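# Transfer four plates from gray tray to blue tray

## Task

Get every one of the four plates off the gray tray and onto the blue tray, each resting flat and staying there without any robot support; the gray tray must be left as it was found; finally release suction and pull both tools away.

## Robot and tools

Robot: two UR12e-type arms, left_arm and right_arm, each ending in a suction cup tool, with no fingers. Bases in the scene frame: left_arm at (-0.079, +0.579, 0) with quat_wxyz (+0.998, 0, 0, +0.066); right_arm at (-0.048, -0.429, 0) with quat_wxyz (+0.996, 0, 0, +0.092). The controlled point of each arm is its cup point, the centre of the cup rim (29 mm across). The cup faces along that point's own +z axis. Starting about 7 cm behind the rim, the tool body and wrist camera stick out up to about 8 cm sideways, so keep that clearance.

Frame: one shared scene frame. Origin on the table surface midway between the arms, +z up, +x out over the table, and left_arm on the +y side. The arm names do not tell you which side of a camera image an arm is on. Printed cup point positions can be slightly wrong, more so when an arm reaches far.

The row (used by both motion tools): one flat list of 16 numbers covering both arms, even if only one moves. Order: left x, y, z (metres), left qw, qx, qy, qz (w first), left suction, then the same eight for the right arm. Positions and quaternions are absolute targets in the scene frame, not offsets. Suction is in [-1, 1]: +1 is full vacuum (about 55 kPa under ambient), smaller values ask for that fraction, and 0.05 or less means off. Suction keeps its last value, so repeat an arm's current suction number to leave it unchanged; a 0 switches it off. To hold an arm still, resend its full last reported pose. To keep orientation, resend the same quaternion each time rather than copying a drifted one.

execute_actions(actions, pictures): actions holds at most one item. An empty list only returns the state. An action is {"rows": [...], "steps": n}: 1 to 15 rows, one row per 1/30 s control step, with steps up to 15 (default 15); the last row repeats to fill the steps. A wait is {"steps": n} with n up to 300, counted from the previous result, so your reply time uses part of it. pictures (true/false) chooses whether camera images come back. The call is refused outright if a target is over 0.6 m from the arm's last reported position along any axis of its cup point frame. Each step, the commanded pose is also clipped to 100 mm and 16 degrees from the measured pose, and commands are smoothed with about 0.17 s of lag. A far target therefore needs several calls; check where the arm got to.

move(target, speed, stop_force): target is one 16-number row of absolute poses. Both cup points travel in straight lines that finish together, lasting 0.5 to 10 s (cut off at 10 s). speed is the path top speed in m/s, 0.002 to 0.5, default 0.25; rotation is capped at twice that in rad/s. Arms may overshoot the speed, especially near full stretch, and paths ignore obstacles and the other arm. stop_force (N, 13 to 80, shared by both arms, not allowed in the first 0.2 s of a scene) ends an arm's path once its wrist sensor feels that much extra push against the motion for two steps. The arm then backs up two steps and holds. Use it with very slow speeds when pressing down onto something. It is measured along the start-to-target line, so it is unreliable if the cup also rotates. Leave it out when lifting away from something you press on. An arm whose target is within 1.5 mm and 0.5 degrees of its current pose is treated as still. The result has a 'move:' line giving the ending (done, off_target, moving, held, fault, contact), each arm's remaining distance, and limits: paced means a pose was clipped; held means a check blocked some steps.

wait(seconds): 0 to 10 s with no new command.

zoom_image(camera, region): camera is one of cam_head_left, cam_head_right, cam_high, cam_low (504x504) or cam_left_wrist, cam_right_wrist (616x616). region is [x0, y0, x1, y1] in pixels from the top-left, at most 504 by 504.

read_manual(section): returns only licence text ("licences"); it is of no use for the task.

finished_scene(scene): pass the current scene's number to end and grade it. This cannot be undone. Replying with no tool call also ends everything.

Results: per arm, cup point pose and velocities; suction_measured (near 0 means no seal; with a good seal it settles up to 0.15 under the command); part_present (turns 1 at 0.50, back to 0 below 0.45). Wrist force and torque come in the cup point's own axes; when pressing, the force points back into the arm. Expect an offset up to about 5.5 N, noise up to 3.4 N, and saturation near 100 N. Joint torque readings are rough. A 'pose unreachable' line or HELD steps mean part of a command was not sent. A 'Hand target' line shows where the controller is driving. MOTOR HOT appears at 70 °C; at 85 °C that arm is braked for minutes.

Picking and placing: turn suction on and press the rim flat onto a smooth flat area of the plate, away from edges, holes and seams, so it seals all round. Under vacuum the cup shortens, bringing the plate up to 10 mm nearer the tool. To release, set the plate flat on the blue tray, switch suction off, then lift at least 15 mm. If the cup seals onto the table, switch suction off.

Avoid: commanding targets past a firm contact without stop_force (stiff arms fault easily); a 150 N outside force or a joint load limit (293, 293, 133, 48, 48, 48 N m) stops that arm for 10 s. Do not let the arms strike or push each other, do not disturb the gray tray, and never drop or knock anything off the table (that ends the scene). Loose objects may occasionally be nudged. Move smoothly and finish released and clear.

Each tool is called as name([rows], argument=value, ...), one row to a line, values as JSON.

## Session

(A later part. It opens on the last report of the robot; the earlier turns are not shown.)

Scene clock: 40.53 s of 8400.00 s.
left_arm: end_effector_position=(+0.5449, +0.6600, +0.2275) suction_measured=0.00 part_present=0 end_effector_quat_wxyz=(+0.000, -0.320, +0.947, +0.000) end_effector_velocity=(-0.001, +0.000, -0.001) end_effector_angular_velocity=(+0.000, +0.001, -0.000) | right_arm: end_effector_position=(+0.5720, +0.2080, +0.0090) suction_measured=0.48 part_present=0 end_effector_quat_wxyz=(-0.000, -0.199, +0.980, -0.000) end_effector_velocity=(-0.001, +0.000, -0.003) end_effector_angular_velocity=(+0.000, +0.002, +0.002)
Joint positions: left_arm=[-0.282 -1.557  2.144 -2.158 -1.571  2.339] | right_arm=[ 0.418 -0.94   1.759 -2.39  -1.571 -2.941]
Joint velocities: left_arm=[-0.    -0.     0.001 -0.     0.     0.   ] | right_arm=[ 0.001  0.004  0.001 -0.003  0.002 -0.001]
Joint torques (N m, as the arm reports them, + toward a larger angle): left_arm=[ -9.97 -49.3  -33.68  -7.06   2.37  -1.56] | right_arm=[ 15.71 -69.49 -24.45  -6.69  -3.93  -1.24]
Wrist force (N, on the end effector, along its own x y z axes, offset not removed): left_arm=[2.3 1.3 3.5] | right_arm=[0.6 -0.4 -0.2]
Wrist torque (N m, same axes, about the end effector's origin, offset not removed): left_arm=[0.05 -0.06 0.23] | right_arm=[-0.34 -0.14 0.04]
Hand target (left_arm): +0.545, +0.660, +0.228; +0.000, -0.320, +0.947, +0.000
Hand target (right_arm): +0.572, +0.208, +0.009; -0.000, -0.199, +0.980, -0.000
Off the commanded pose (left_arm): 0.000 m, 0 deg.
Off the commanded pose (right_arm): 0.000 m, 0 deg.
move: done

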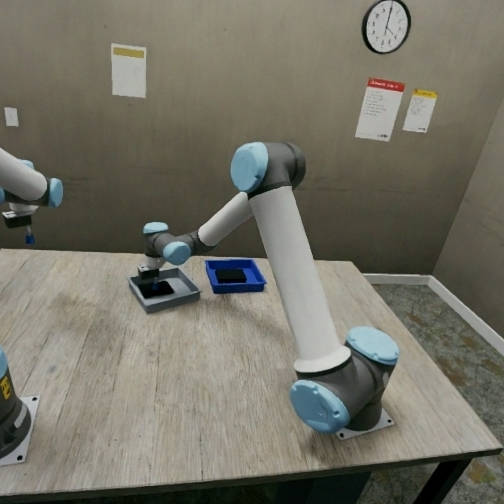

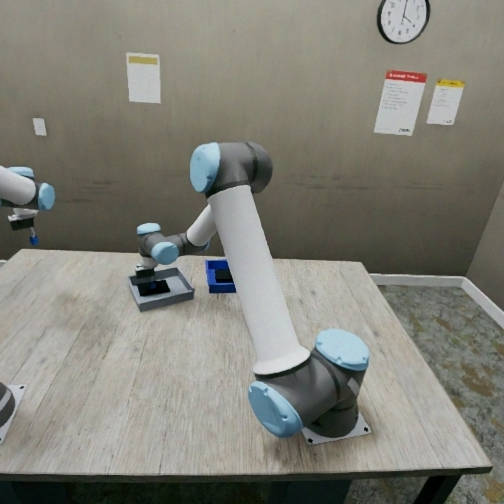

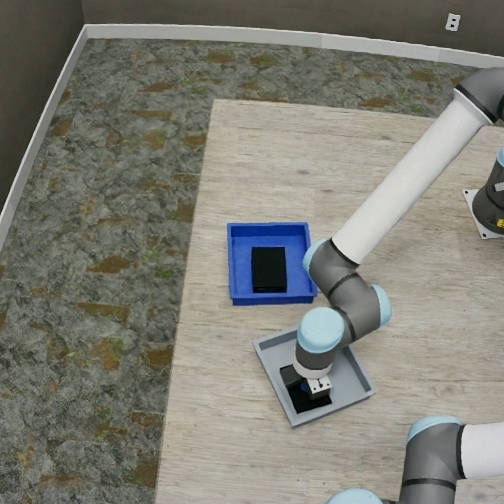

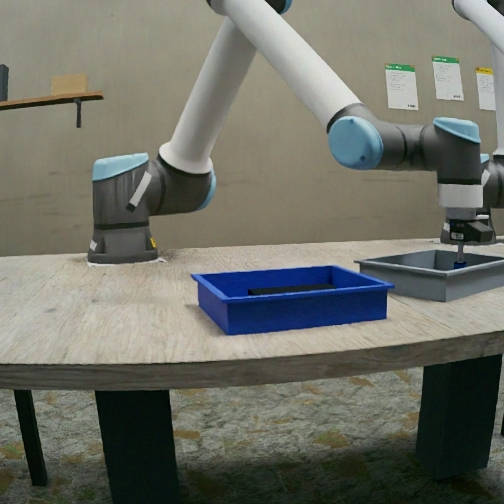

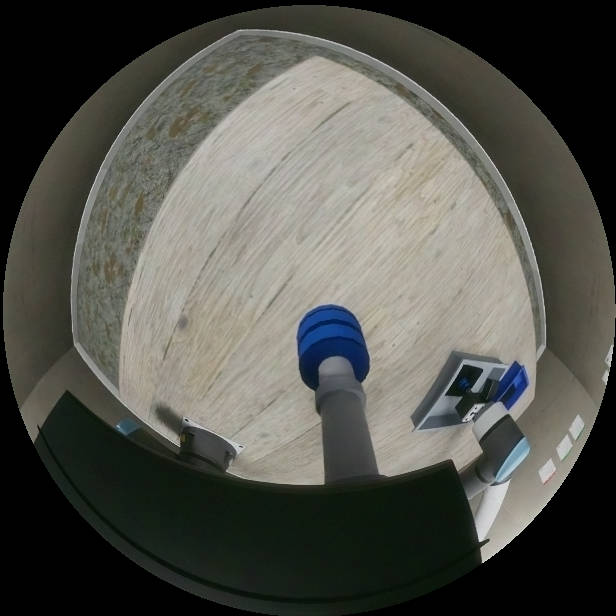

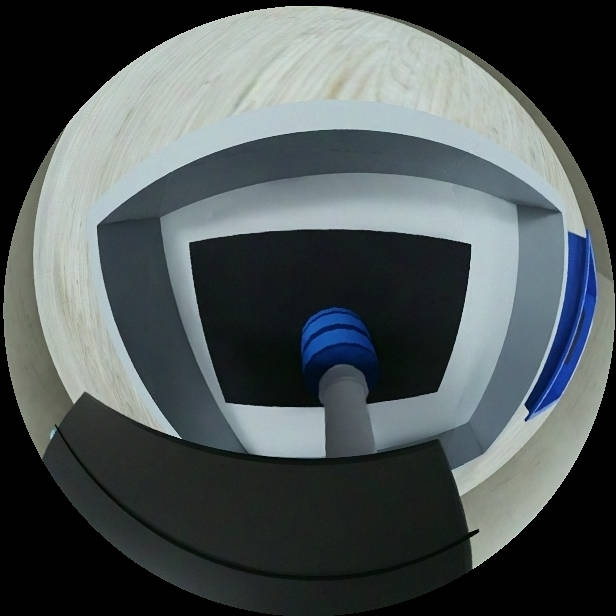

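move(target=[0.5449,0.66,0.2275,0,-0.32,0.947,0,0,0.572,0.208,0.078,0,-0.199,0.98,0,1], speed=0.15)

move(target=[0.5449,0.66,0.2275,0,-0.32,0.947,0,0,0.68,-0.126,0.078,0,-0.07,0.9975,0,1], speed=0.4)

move(target=[0.5449,0.66,0.2275,0,-0.32,0.947,0,0,0.68,-0.126,0.0336,0,-0.07,0.9975,0,1], speed=0.1)

Scene clock: 42.37 s of 8400.00 s.
left_arm: end_effector_position=(+0.5449, +0.6600, +0.2275) suction_measured=0.00 part_present=0 end_effector_quat_wxyz=(+0.000, -0.320, +0.947, +0.000) end_effector_velocity=(-0.000, +0.000, -0.000) end_effector_angular_velocity=(+0.002, +0.001, +0.000) | right_arm: end_effector_position=(+0.5719, +0.2080, +0.0777) suction_measured=0.99 part_present=1 end_effector_quat_wxyz=(+0.000, -0.199, +0.980, +0.000) end_effector_velocity=(-0.000, -0.001, +0.003) end_effector_angular_velocity=(+0.000, +0.001, +0.000)
Joint positions: left_arm=[-0.282 -1.557  2.144 -2.158 -1.571  2.339] | right_arm=[ 0.418 -1.02   1.737 -2.289 -1.571 -2.941]
Joint velocities: left_arm=[-0.     0.     0.     0.     0.002 -0.   ] | right_arm=[-0.    -0.003 -0.     0.004  0.001 -0.   ]
Joint torques (N m, as the arm reports them, + toward a larger angle): left_arm=[-12.62 -48.75 -33.72  -6.19   1.99  -1.28] | right_arm=[ -3.63 -93.34 -43.64  -0.68  -3.47   1.29]
Wrist force (N, on the end effector, along its own x y z axes, offset not removed): left_arm=[1.8 0.5 5.0] | right_arm=[0.8 0.0 -0.9]
Wrist torque (N m, same axes, about the end effector's origin, offset not removed): left_arm=[-0.06 -0.01 0.15] | right_arm=[-0.28 -0.23 -0.03]
Hand target (left_arm): +0.545, +0.660, +0.228; +0.000, -0.320, +0.947, +0.000
Hand target (right_arm): +0.572, +0.208, +0.078; +0.000, -0.199, +0.980, +0.000
Off the commanded pose (left_arm): 0.000 m, 0 deg.
Off the commanded pose (right_arm): 0.000 m, 0 deg.
move: done

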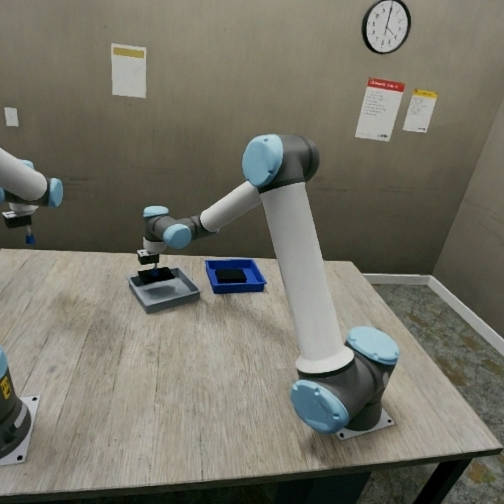

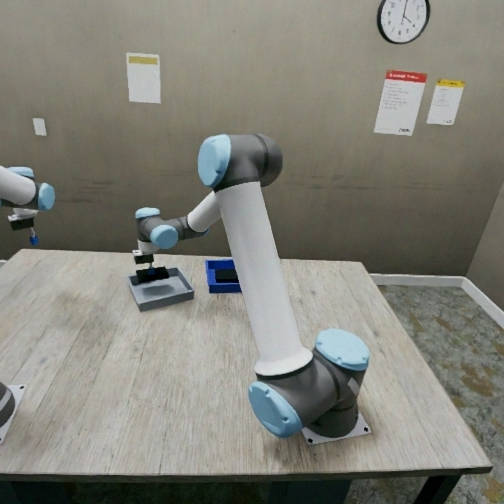

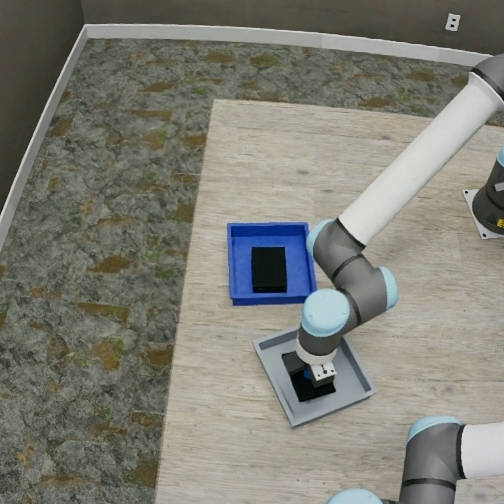

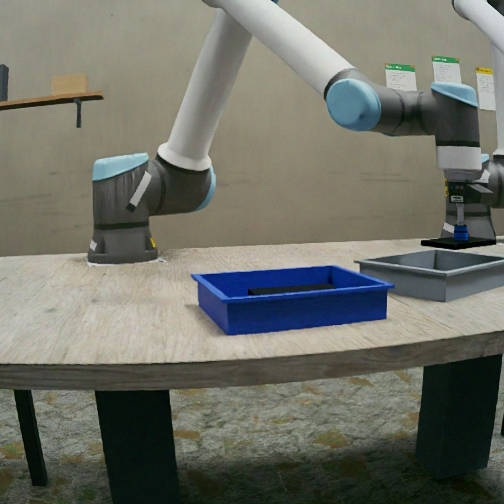

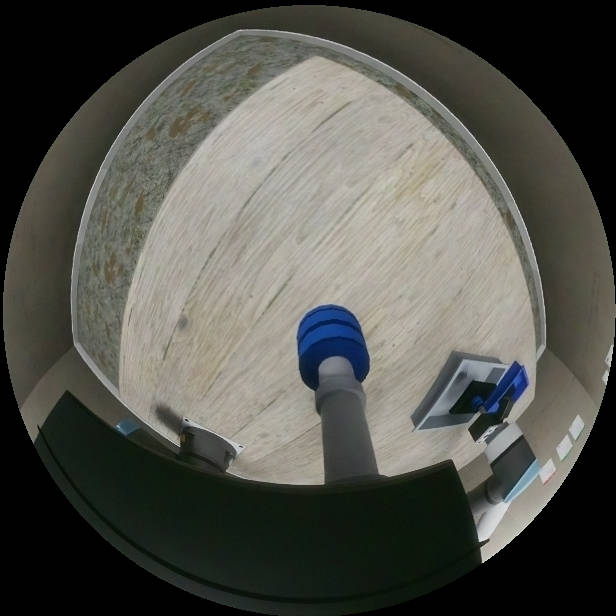

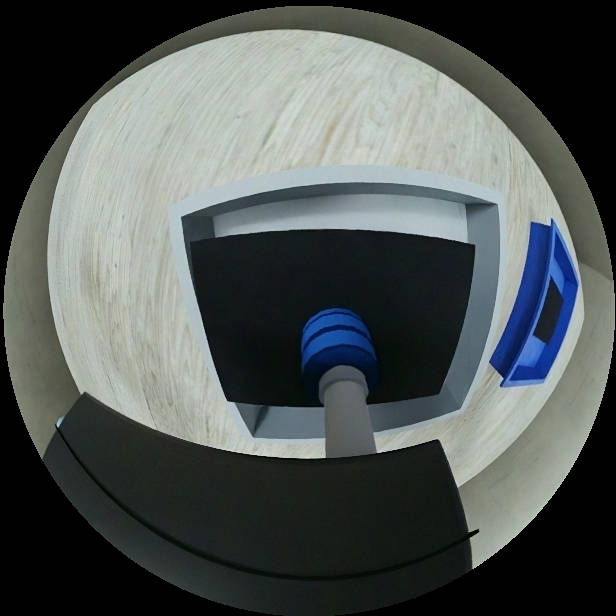

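Scene clock: 44.07 s of 8400.00 s.
left_arm: end_effector_position=(+0.5449, +0.6600, +0.2275) suction_measured=0.00 part_present=0 end_effector_quat_wxyz=(+0.000, -0.320, +0.947, +0.000) end_effector_velocity=(+0.000, -0.000, +0.000) end_effector_angular_velocity=(-0.000, +0.000, +0.000) | right_arm: end_effector_position=(+0.6800, -0.1258, +0.0779) suction_measured=0.99 part_present=1 end_effector_quat_wxyz=(-0.000, -0.070, +0.998, -0.000) end_effector_velocity=(+0.001, -0.003, +0.000) end_effector_angular_velocity=(-0.000, -0.001, -0.001)
Joint positions: left_arm=[-0.282 -1.557  2.144 -2.158 -1.571  2.339] | right_arm=[-0.012 -1.146  1.95  -2.375 -1.571 -3.11 ]
Joint velocities: left_arm=[-0.     0.001 -0.001  0.    -0.    -0.   ] | right_arm=[-0.004 -0.     0.    -0.    -0.    -0.003]
Joint torques (N m, as the arm reports them, + toward a larger angle): left_arm=[-11.69 -49.71 -33.49  -6.44   1.36  -1.95] | right_arm=[-19.78 -83.72 -24.97  -6.57   3.95  -1.86]
Wrist force (N, on the end effector, along its own x y z axes, offset not removed): left_arm=[1.1 -2.3 3.6] | right_arm=[-1.2 -2.0 1.9]
Wrist torque (N m, same axes, about the end effector's origin, offset not removed): left_arm=[-0.45 0.10 0.22] | right_arm=[-0.50 -0.01 -0.03]
Hand target (left_arm): +0.545, +0.660, +0.228; +0.000, -0.320, +0.947, +0.000
Hand target (right_arm): +0.680, -0.126, +0.078; -0.000, -0.070, +0.998, -0.000
Off the commanded pose (left_arm): 0.000 m, 0 deg.
Off the commanded pose (right_arm): 0.000 m, 0 deg.
move: done

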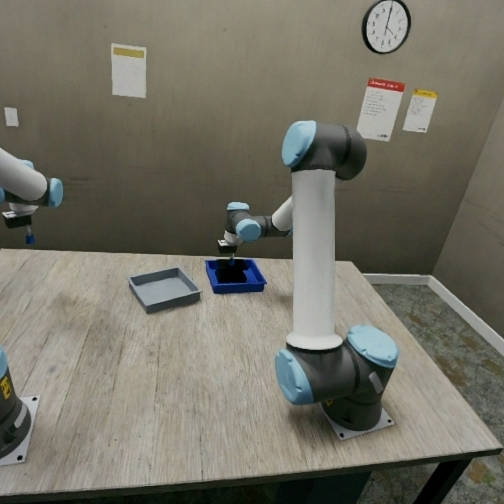

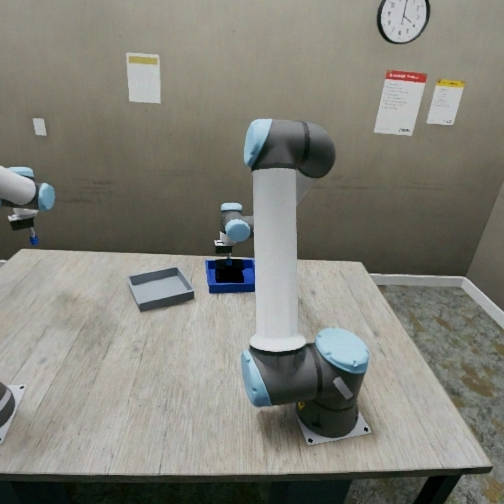

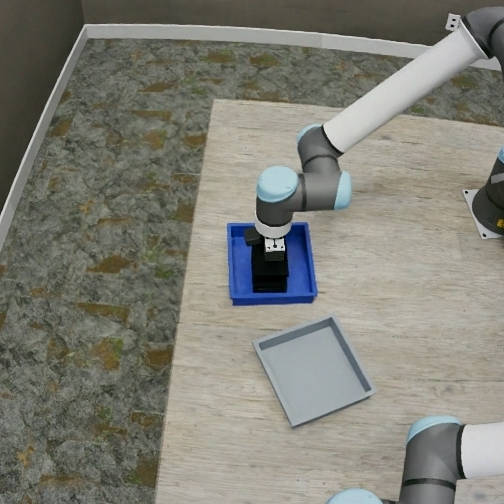

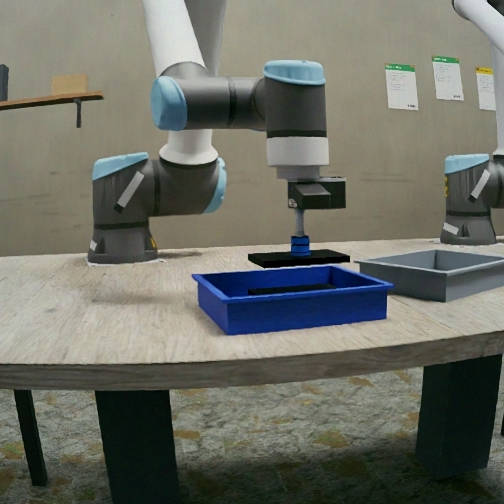

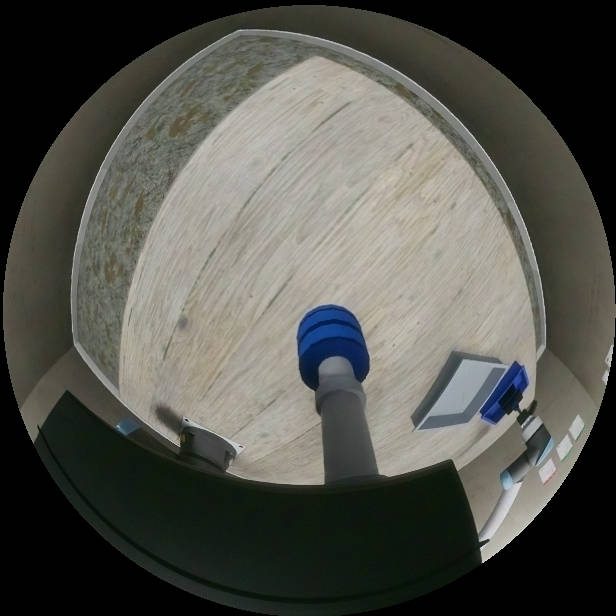

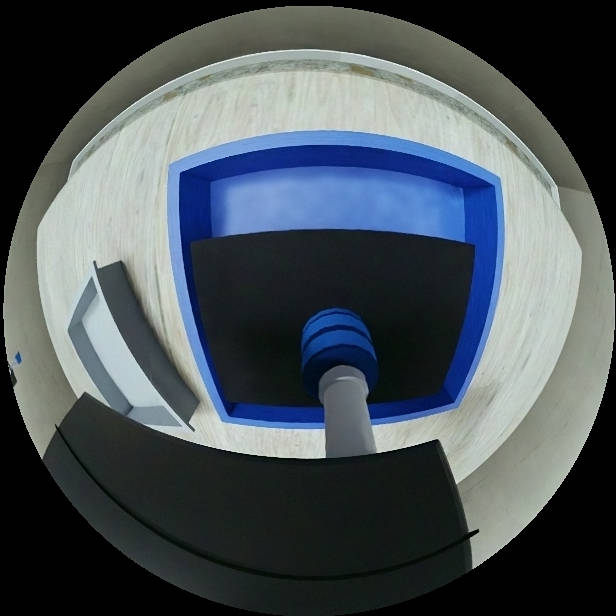

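Scene clock: 45.03 s of 8400.00 s.
left_arm: end_effector_position=(+0.5449, +0.6600, +0.2275) suction_measured=0.00 part_present=0 end_effector_quat_wxyz=(+0.000, -0.320, +0.947, +0.000) end_effector_velocity=(+0.000, +0.000, +0.000) end_effector_angular_velocity=(+0.000, -0.001, -0.000) | right_arm: end_effector_position=(+0.6800, -0.1260, +0.0340) suction_measured=1.00 part_present=1 end_effector_quat_wxyz=(+0.000, -0.070, +0.998, -0.000) end_effector_velocity=(+0.001, -0.000, -0.002) end_effector_angular_velocity=(-0.002, -0.002, +0.000)
Joint positions: left_arm=[-0.282 -1.557  2.144 -2.158 -1.571  2.339] | right_arm=[-0.013 -1.088  1.967 -2.45  -1.571 -3.11 ]
Joint velocities: left_arm=[-0. -0. -0.  0.  0.  0.] | right_arm=[ 0.     0.004  0.    -0.005 -0.003  0.   ]
Joint torques (N m, as the arm reports them, + toward a larger angle): left_arm=[-10.41 -49.02 -33.98  -6.42   2.04  -0.98] | right_arm=[-18.22 -49.66 -21.43  -6.51   3.96  -0.78]
Wrist force (N, on the end effector, along its own x y z axes, offset not removed): left_arm=[4.8 -0.2 2.9] | right_arm=[2.9 1.1 -2.1]
Wrist torque (N m, same axes, about the end effector's origin, offset not removed): left_arm=[-0.16 -0.44 0.09] | right_arm=[-0.12 -0.37 0.11]
Hand target (left_arm): +0.545, +0.660, +0.228; +0.000, -0.320, +0.947, +0.000
Hand target (right_arm): +0.680, -0.126, +0.034; -0.000, -0.070, +0.998, -0.000
Off the commanded pose (left_arm): 0.000 m, 0 deg.
Off the commanded pose (right_arm): 0.000 m, 0 deg.
move: done

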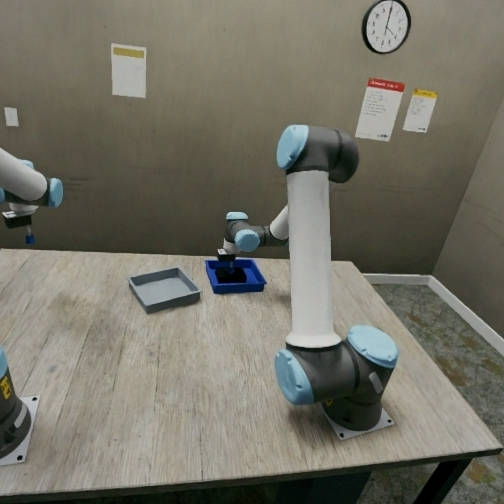

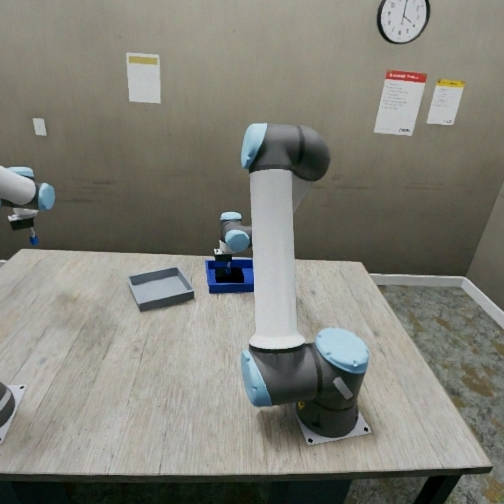

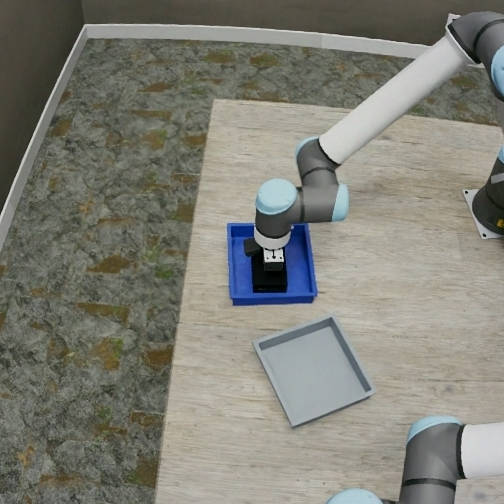

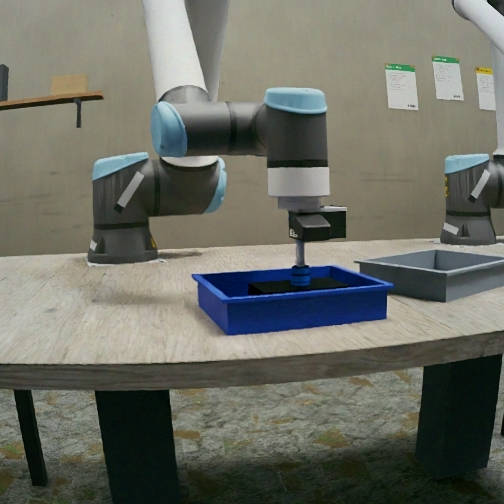

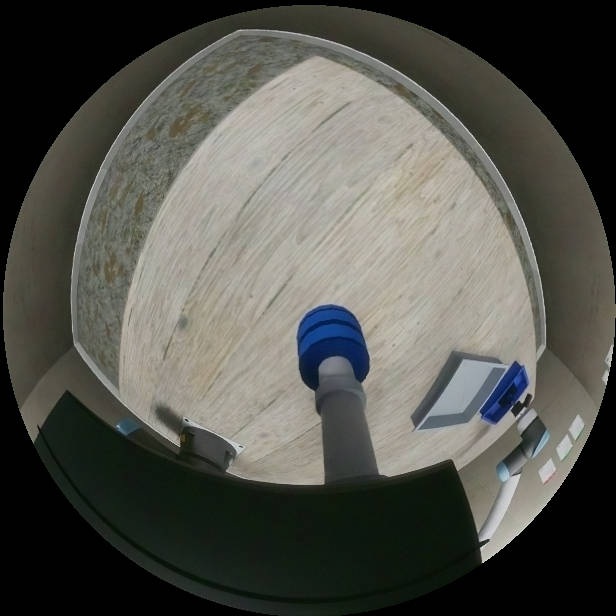

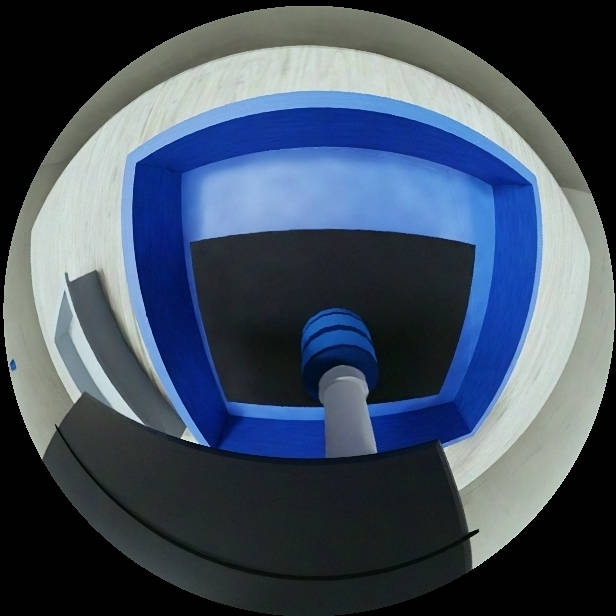

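move(target=[0.5449,0.66,0.2275,0,-0.32,0.947,0,0,0.68,-0.126,0.075,0,-0.07,0.9975,0,0], speed=0.2)

move(target=[0.5449,0.66,0.2275,0,-0.32,0.947,0,0,0.55,-0.30,0.25,0,-0.07,0.9975,0,0], speed=0.4)

Scene clock: 46.47 s of 8400.00 s.
left_arm: end_effector_position=(+0.5449, +0.6600, +0.2275) suction_measured=0.00 part_present=0 end_effector_quat_wxyz=(+0.000, -0.320, +0.947, +0.000) end_effector_velocity=(-0.000, +0.000, -0.000) end_effector_angular_velocity=(-0.000, +0.001, +0.001) | right_arm: end_effector_position=(+0.6800, -0.1260, +0.0747) suction_measured=0.00 part_present=0 end_effector_quat_wxyz=(+0.000, -0.070, +0.998, +0.000) end_effector_velocity=(-0.000, +0.000, +0.002) end_effector_angular_velocity=(+0.000, +0.000, +0.000)
Joint positions: left_arm=[-0.282 -1.557  2.144 -2.158 -1.571  2.339] | right_arm=[-0.013 -1.142  1.952 -2.381 -1.571 -3.11 ]
Joint velocities: left_arm=[ 0. -0.  0.  0. -0. -0.] | right_arm=[ 0.    -0.002 -0.001  0.004  0.     0.   ]
Joint torques (N m, as the arm reports them, + toward a larger angle): left_arm=[-12.08 -48.13 -33.67  -6.56   1.9   -1.3 ] | right_arm=[ -6.42 -81.62 -40.15  -0.41   3.53   2.66]
Wrist force (N, on the end effector, along its own x y z axes, offset not removed): left_arm=[4.1 0.7 2.3] | right_arm=[-1.3 -2.9 0.1]
Wrist torque (N m, same axes, about the end effector's origin, offset not removed): left_arm=[0.02 -0.20 0.10] | right_arm=[-0.69 0.05 0.03]
Hand target (left_arm): +0.545, +0.660, +0.228; +0.000, -0.320, +0.947, +0.000
Hand target (right_arm): +0.680, -0.126, +0.075; +0.000, -0.070, +0.998, +0.000
Off the commanded pose (left_arm): 0.000 m, 0 deg.
Off the commanded pose (right_arm): 0.000 m, 0 deg.
move: done

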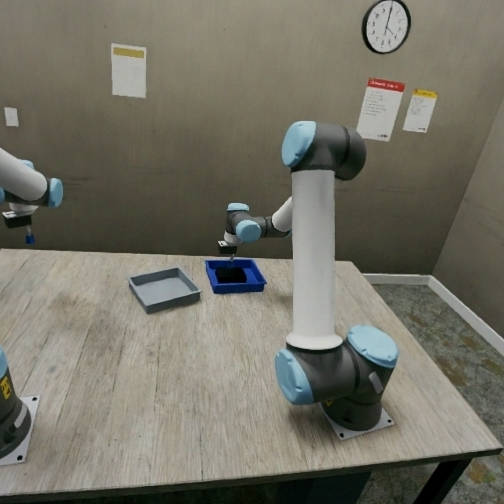

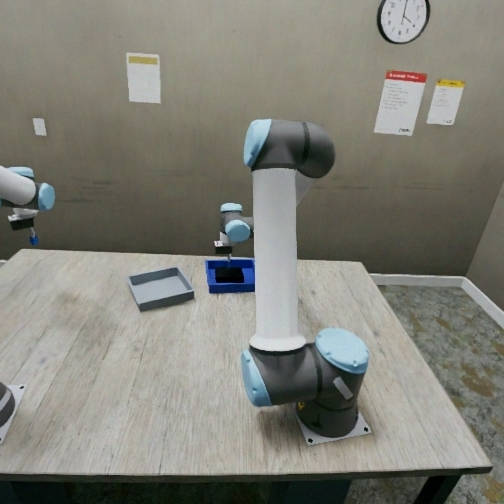

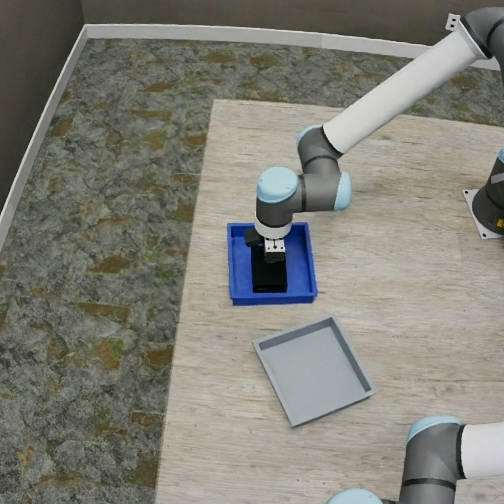

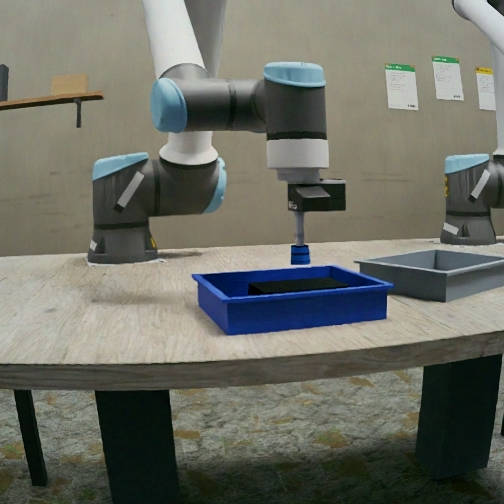

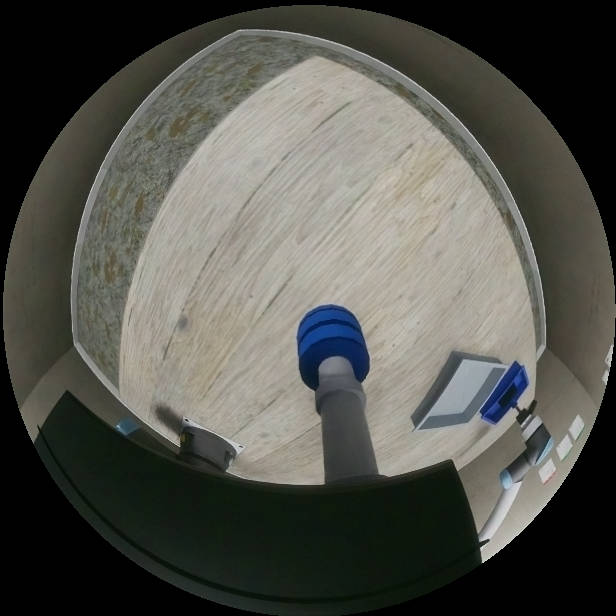

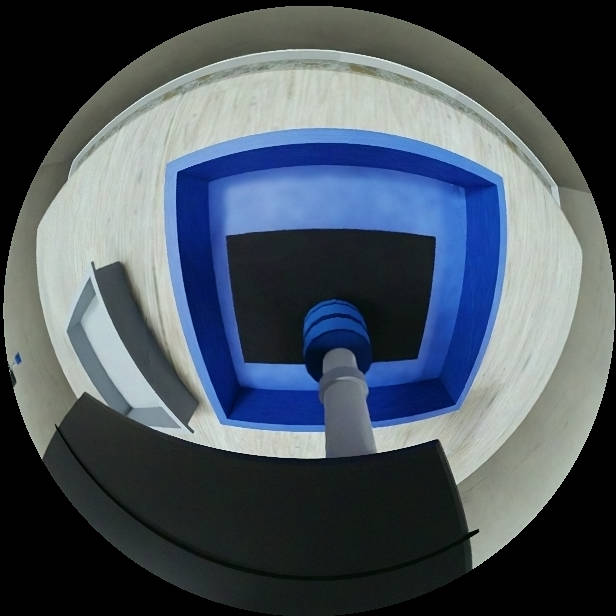

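Scene clock: 48.00 s of 8400.00 s.
left_arm: end_effector_position=(+0.5449, +0.6600, +0.2275) suction_measured=0.00 part_present=0 end_effector_quat_wxyz=(+0.000, -0.320, +0.947, +0.000) end_effector_velocity=(+0.000, +0.000, +0.000) end_effector_angular_velocity=(+0.001, -0.000, +0.001) | right_arm: end_effector_position=(+0.5500, -0.2999, +0.2497) suction_measured=0.00 part_present=0 end_effector_quat_wxyz=(-0.000, -0.070, +0.998, -0.000) end_effector_velocity=(-0.001, -0.002, +0.003) end_effector_angular_velocity=(-0.000, -0.001, +0.001)
Joint positions: left_arm=[-0.282 -1.557  2.144 -2.158 -1.571  2.339] | right_arm=[-0.261 -1.61   2.15  -2.111 -1.571 -3.358]
Joint velocities: left_arm=[ 0.    -0.    -0.001  0.001  0.001 -0.   ] | right_arm=[-0.003 -0.005 -0.     0.005  0.    -0.003]
Joint torques (N m, as the arm reports them, + toward a larger angle): left_arm=[-10.31 -48.79 -33.46  -6.6    1.78  -1.75] | right_arm=[-21.83 -51.23 -31.17   0.06   3.89  -2.08]
Wrist force (N, on the end effector, along its own x y z axes, offset not removed): left_arm=[4.0 -2.4 3.9] | right_arm=[-0.4 0.9 0.4]
Wrist torque (N m, same axes, about the end effector's origin, offset not removed): left_arm=[-0.44 -0.31 0.08] | right_arm=[-0.11 -0.06 0.02]
Hand target (left_arm): +0.545, +0.660, +0.228; +0.000, -0.320, +0.947, +0.000
Hand target (right_arm): +0.550, -0.300, +0.250; -0.000, -0.070, +0.998, -0.000
Off the commanded pose (left_arm): 0.000 m, 0 deg.
Off the commanded pose (right_arm): 0.000 m, 0 deg.
move: done

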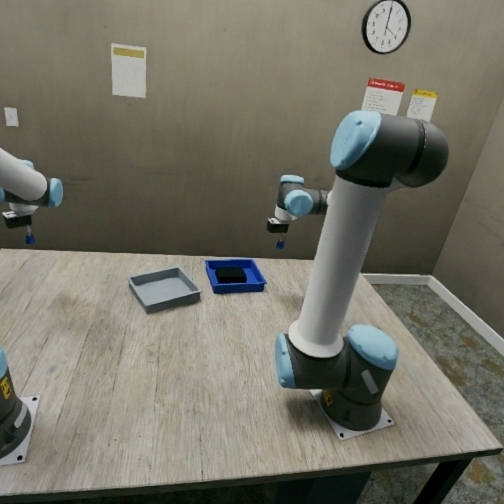

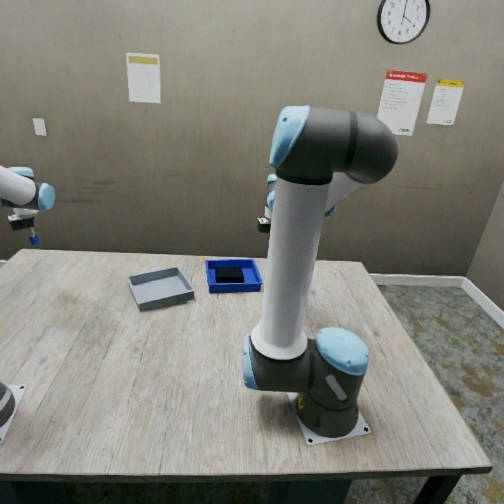

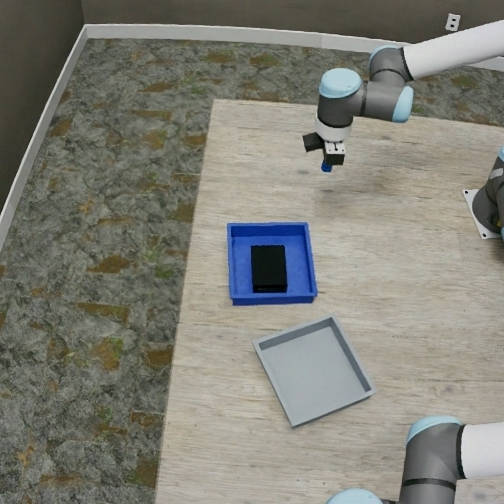

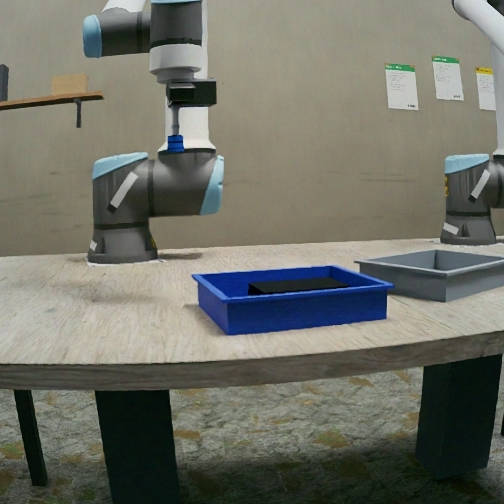

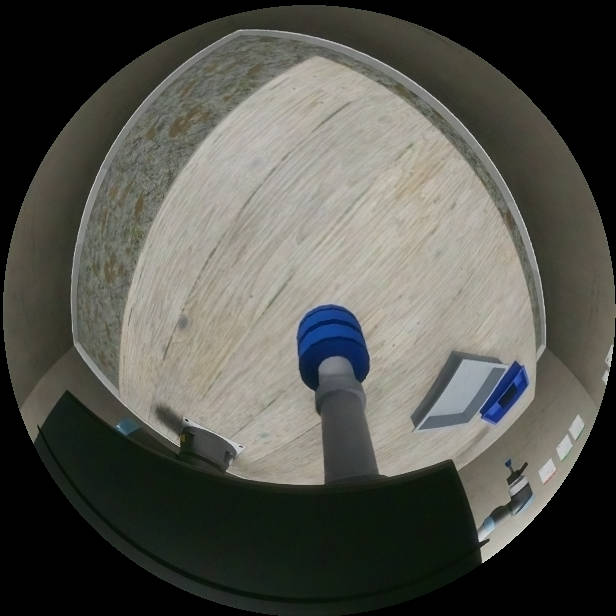

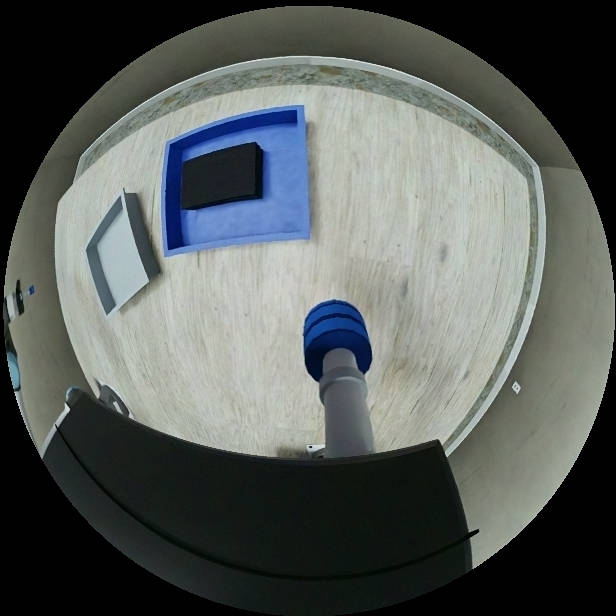

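finished_scene(scene=2)

The scene is finished: the task was done.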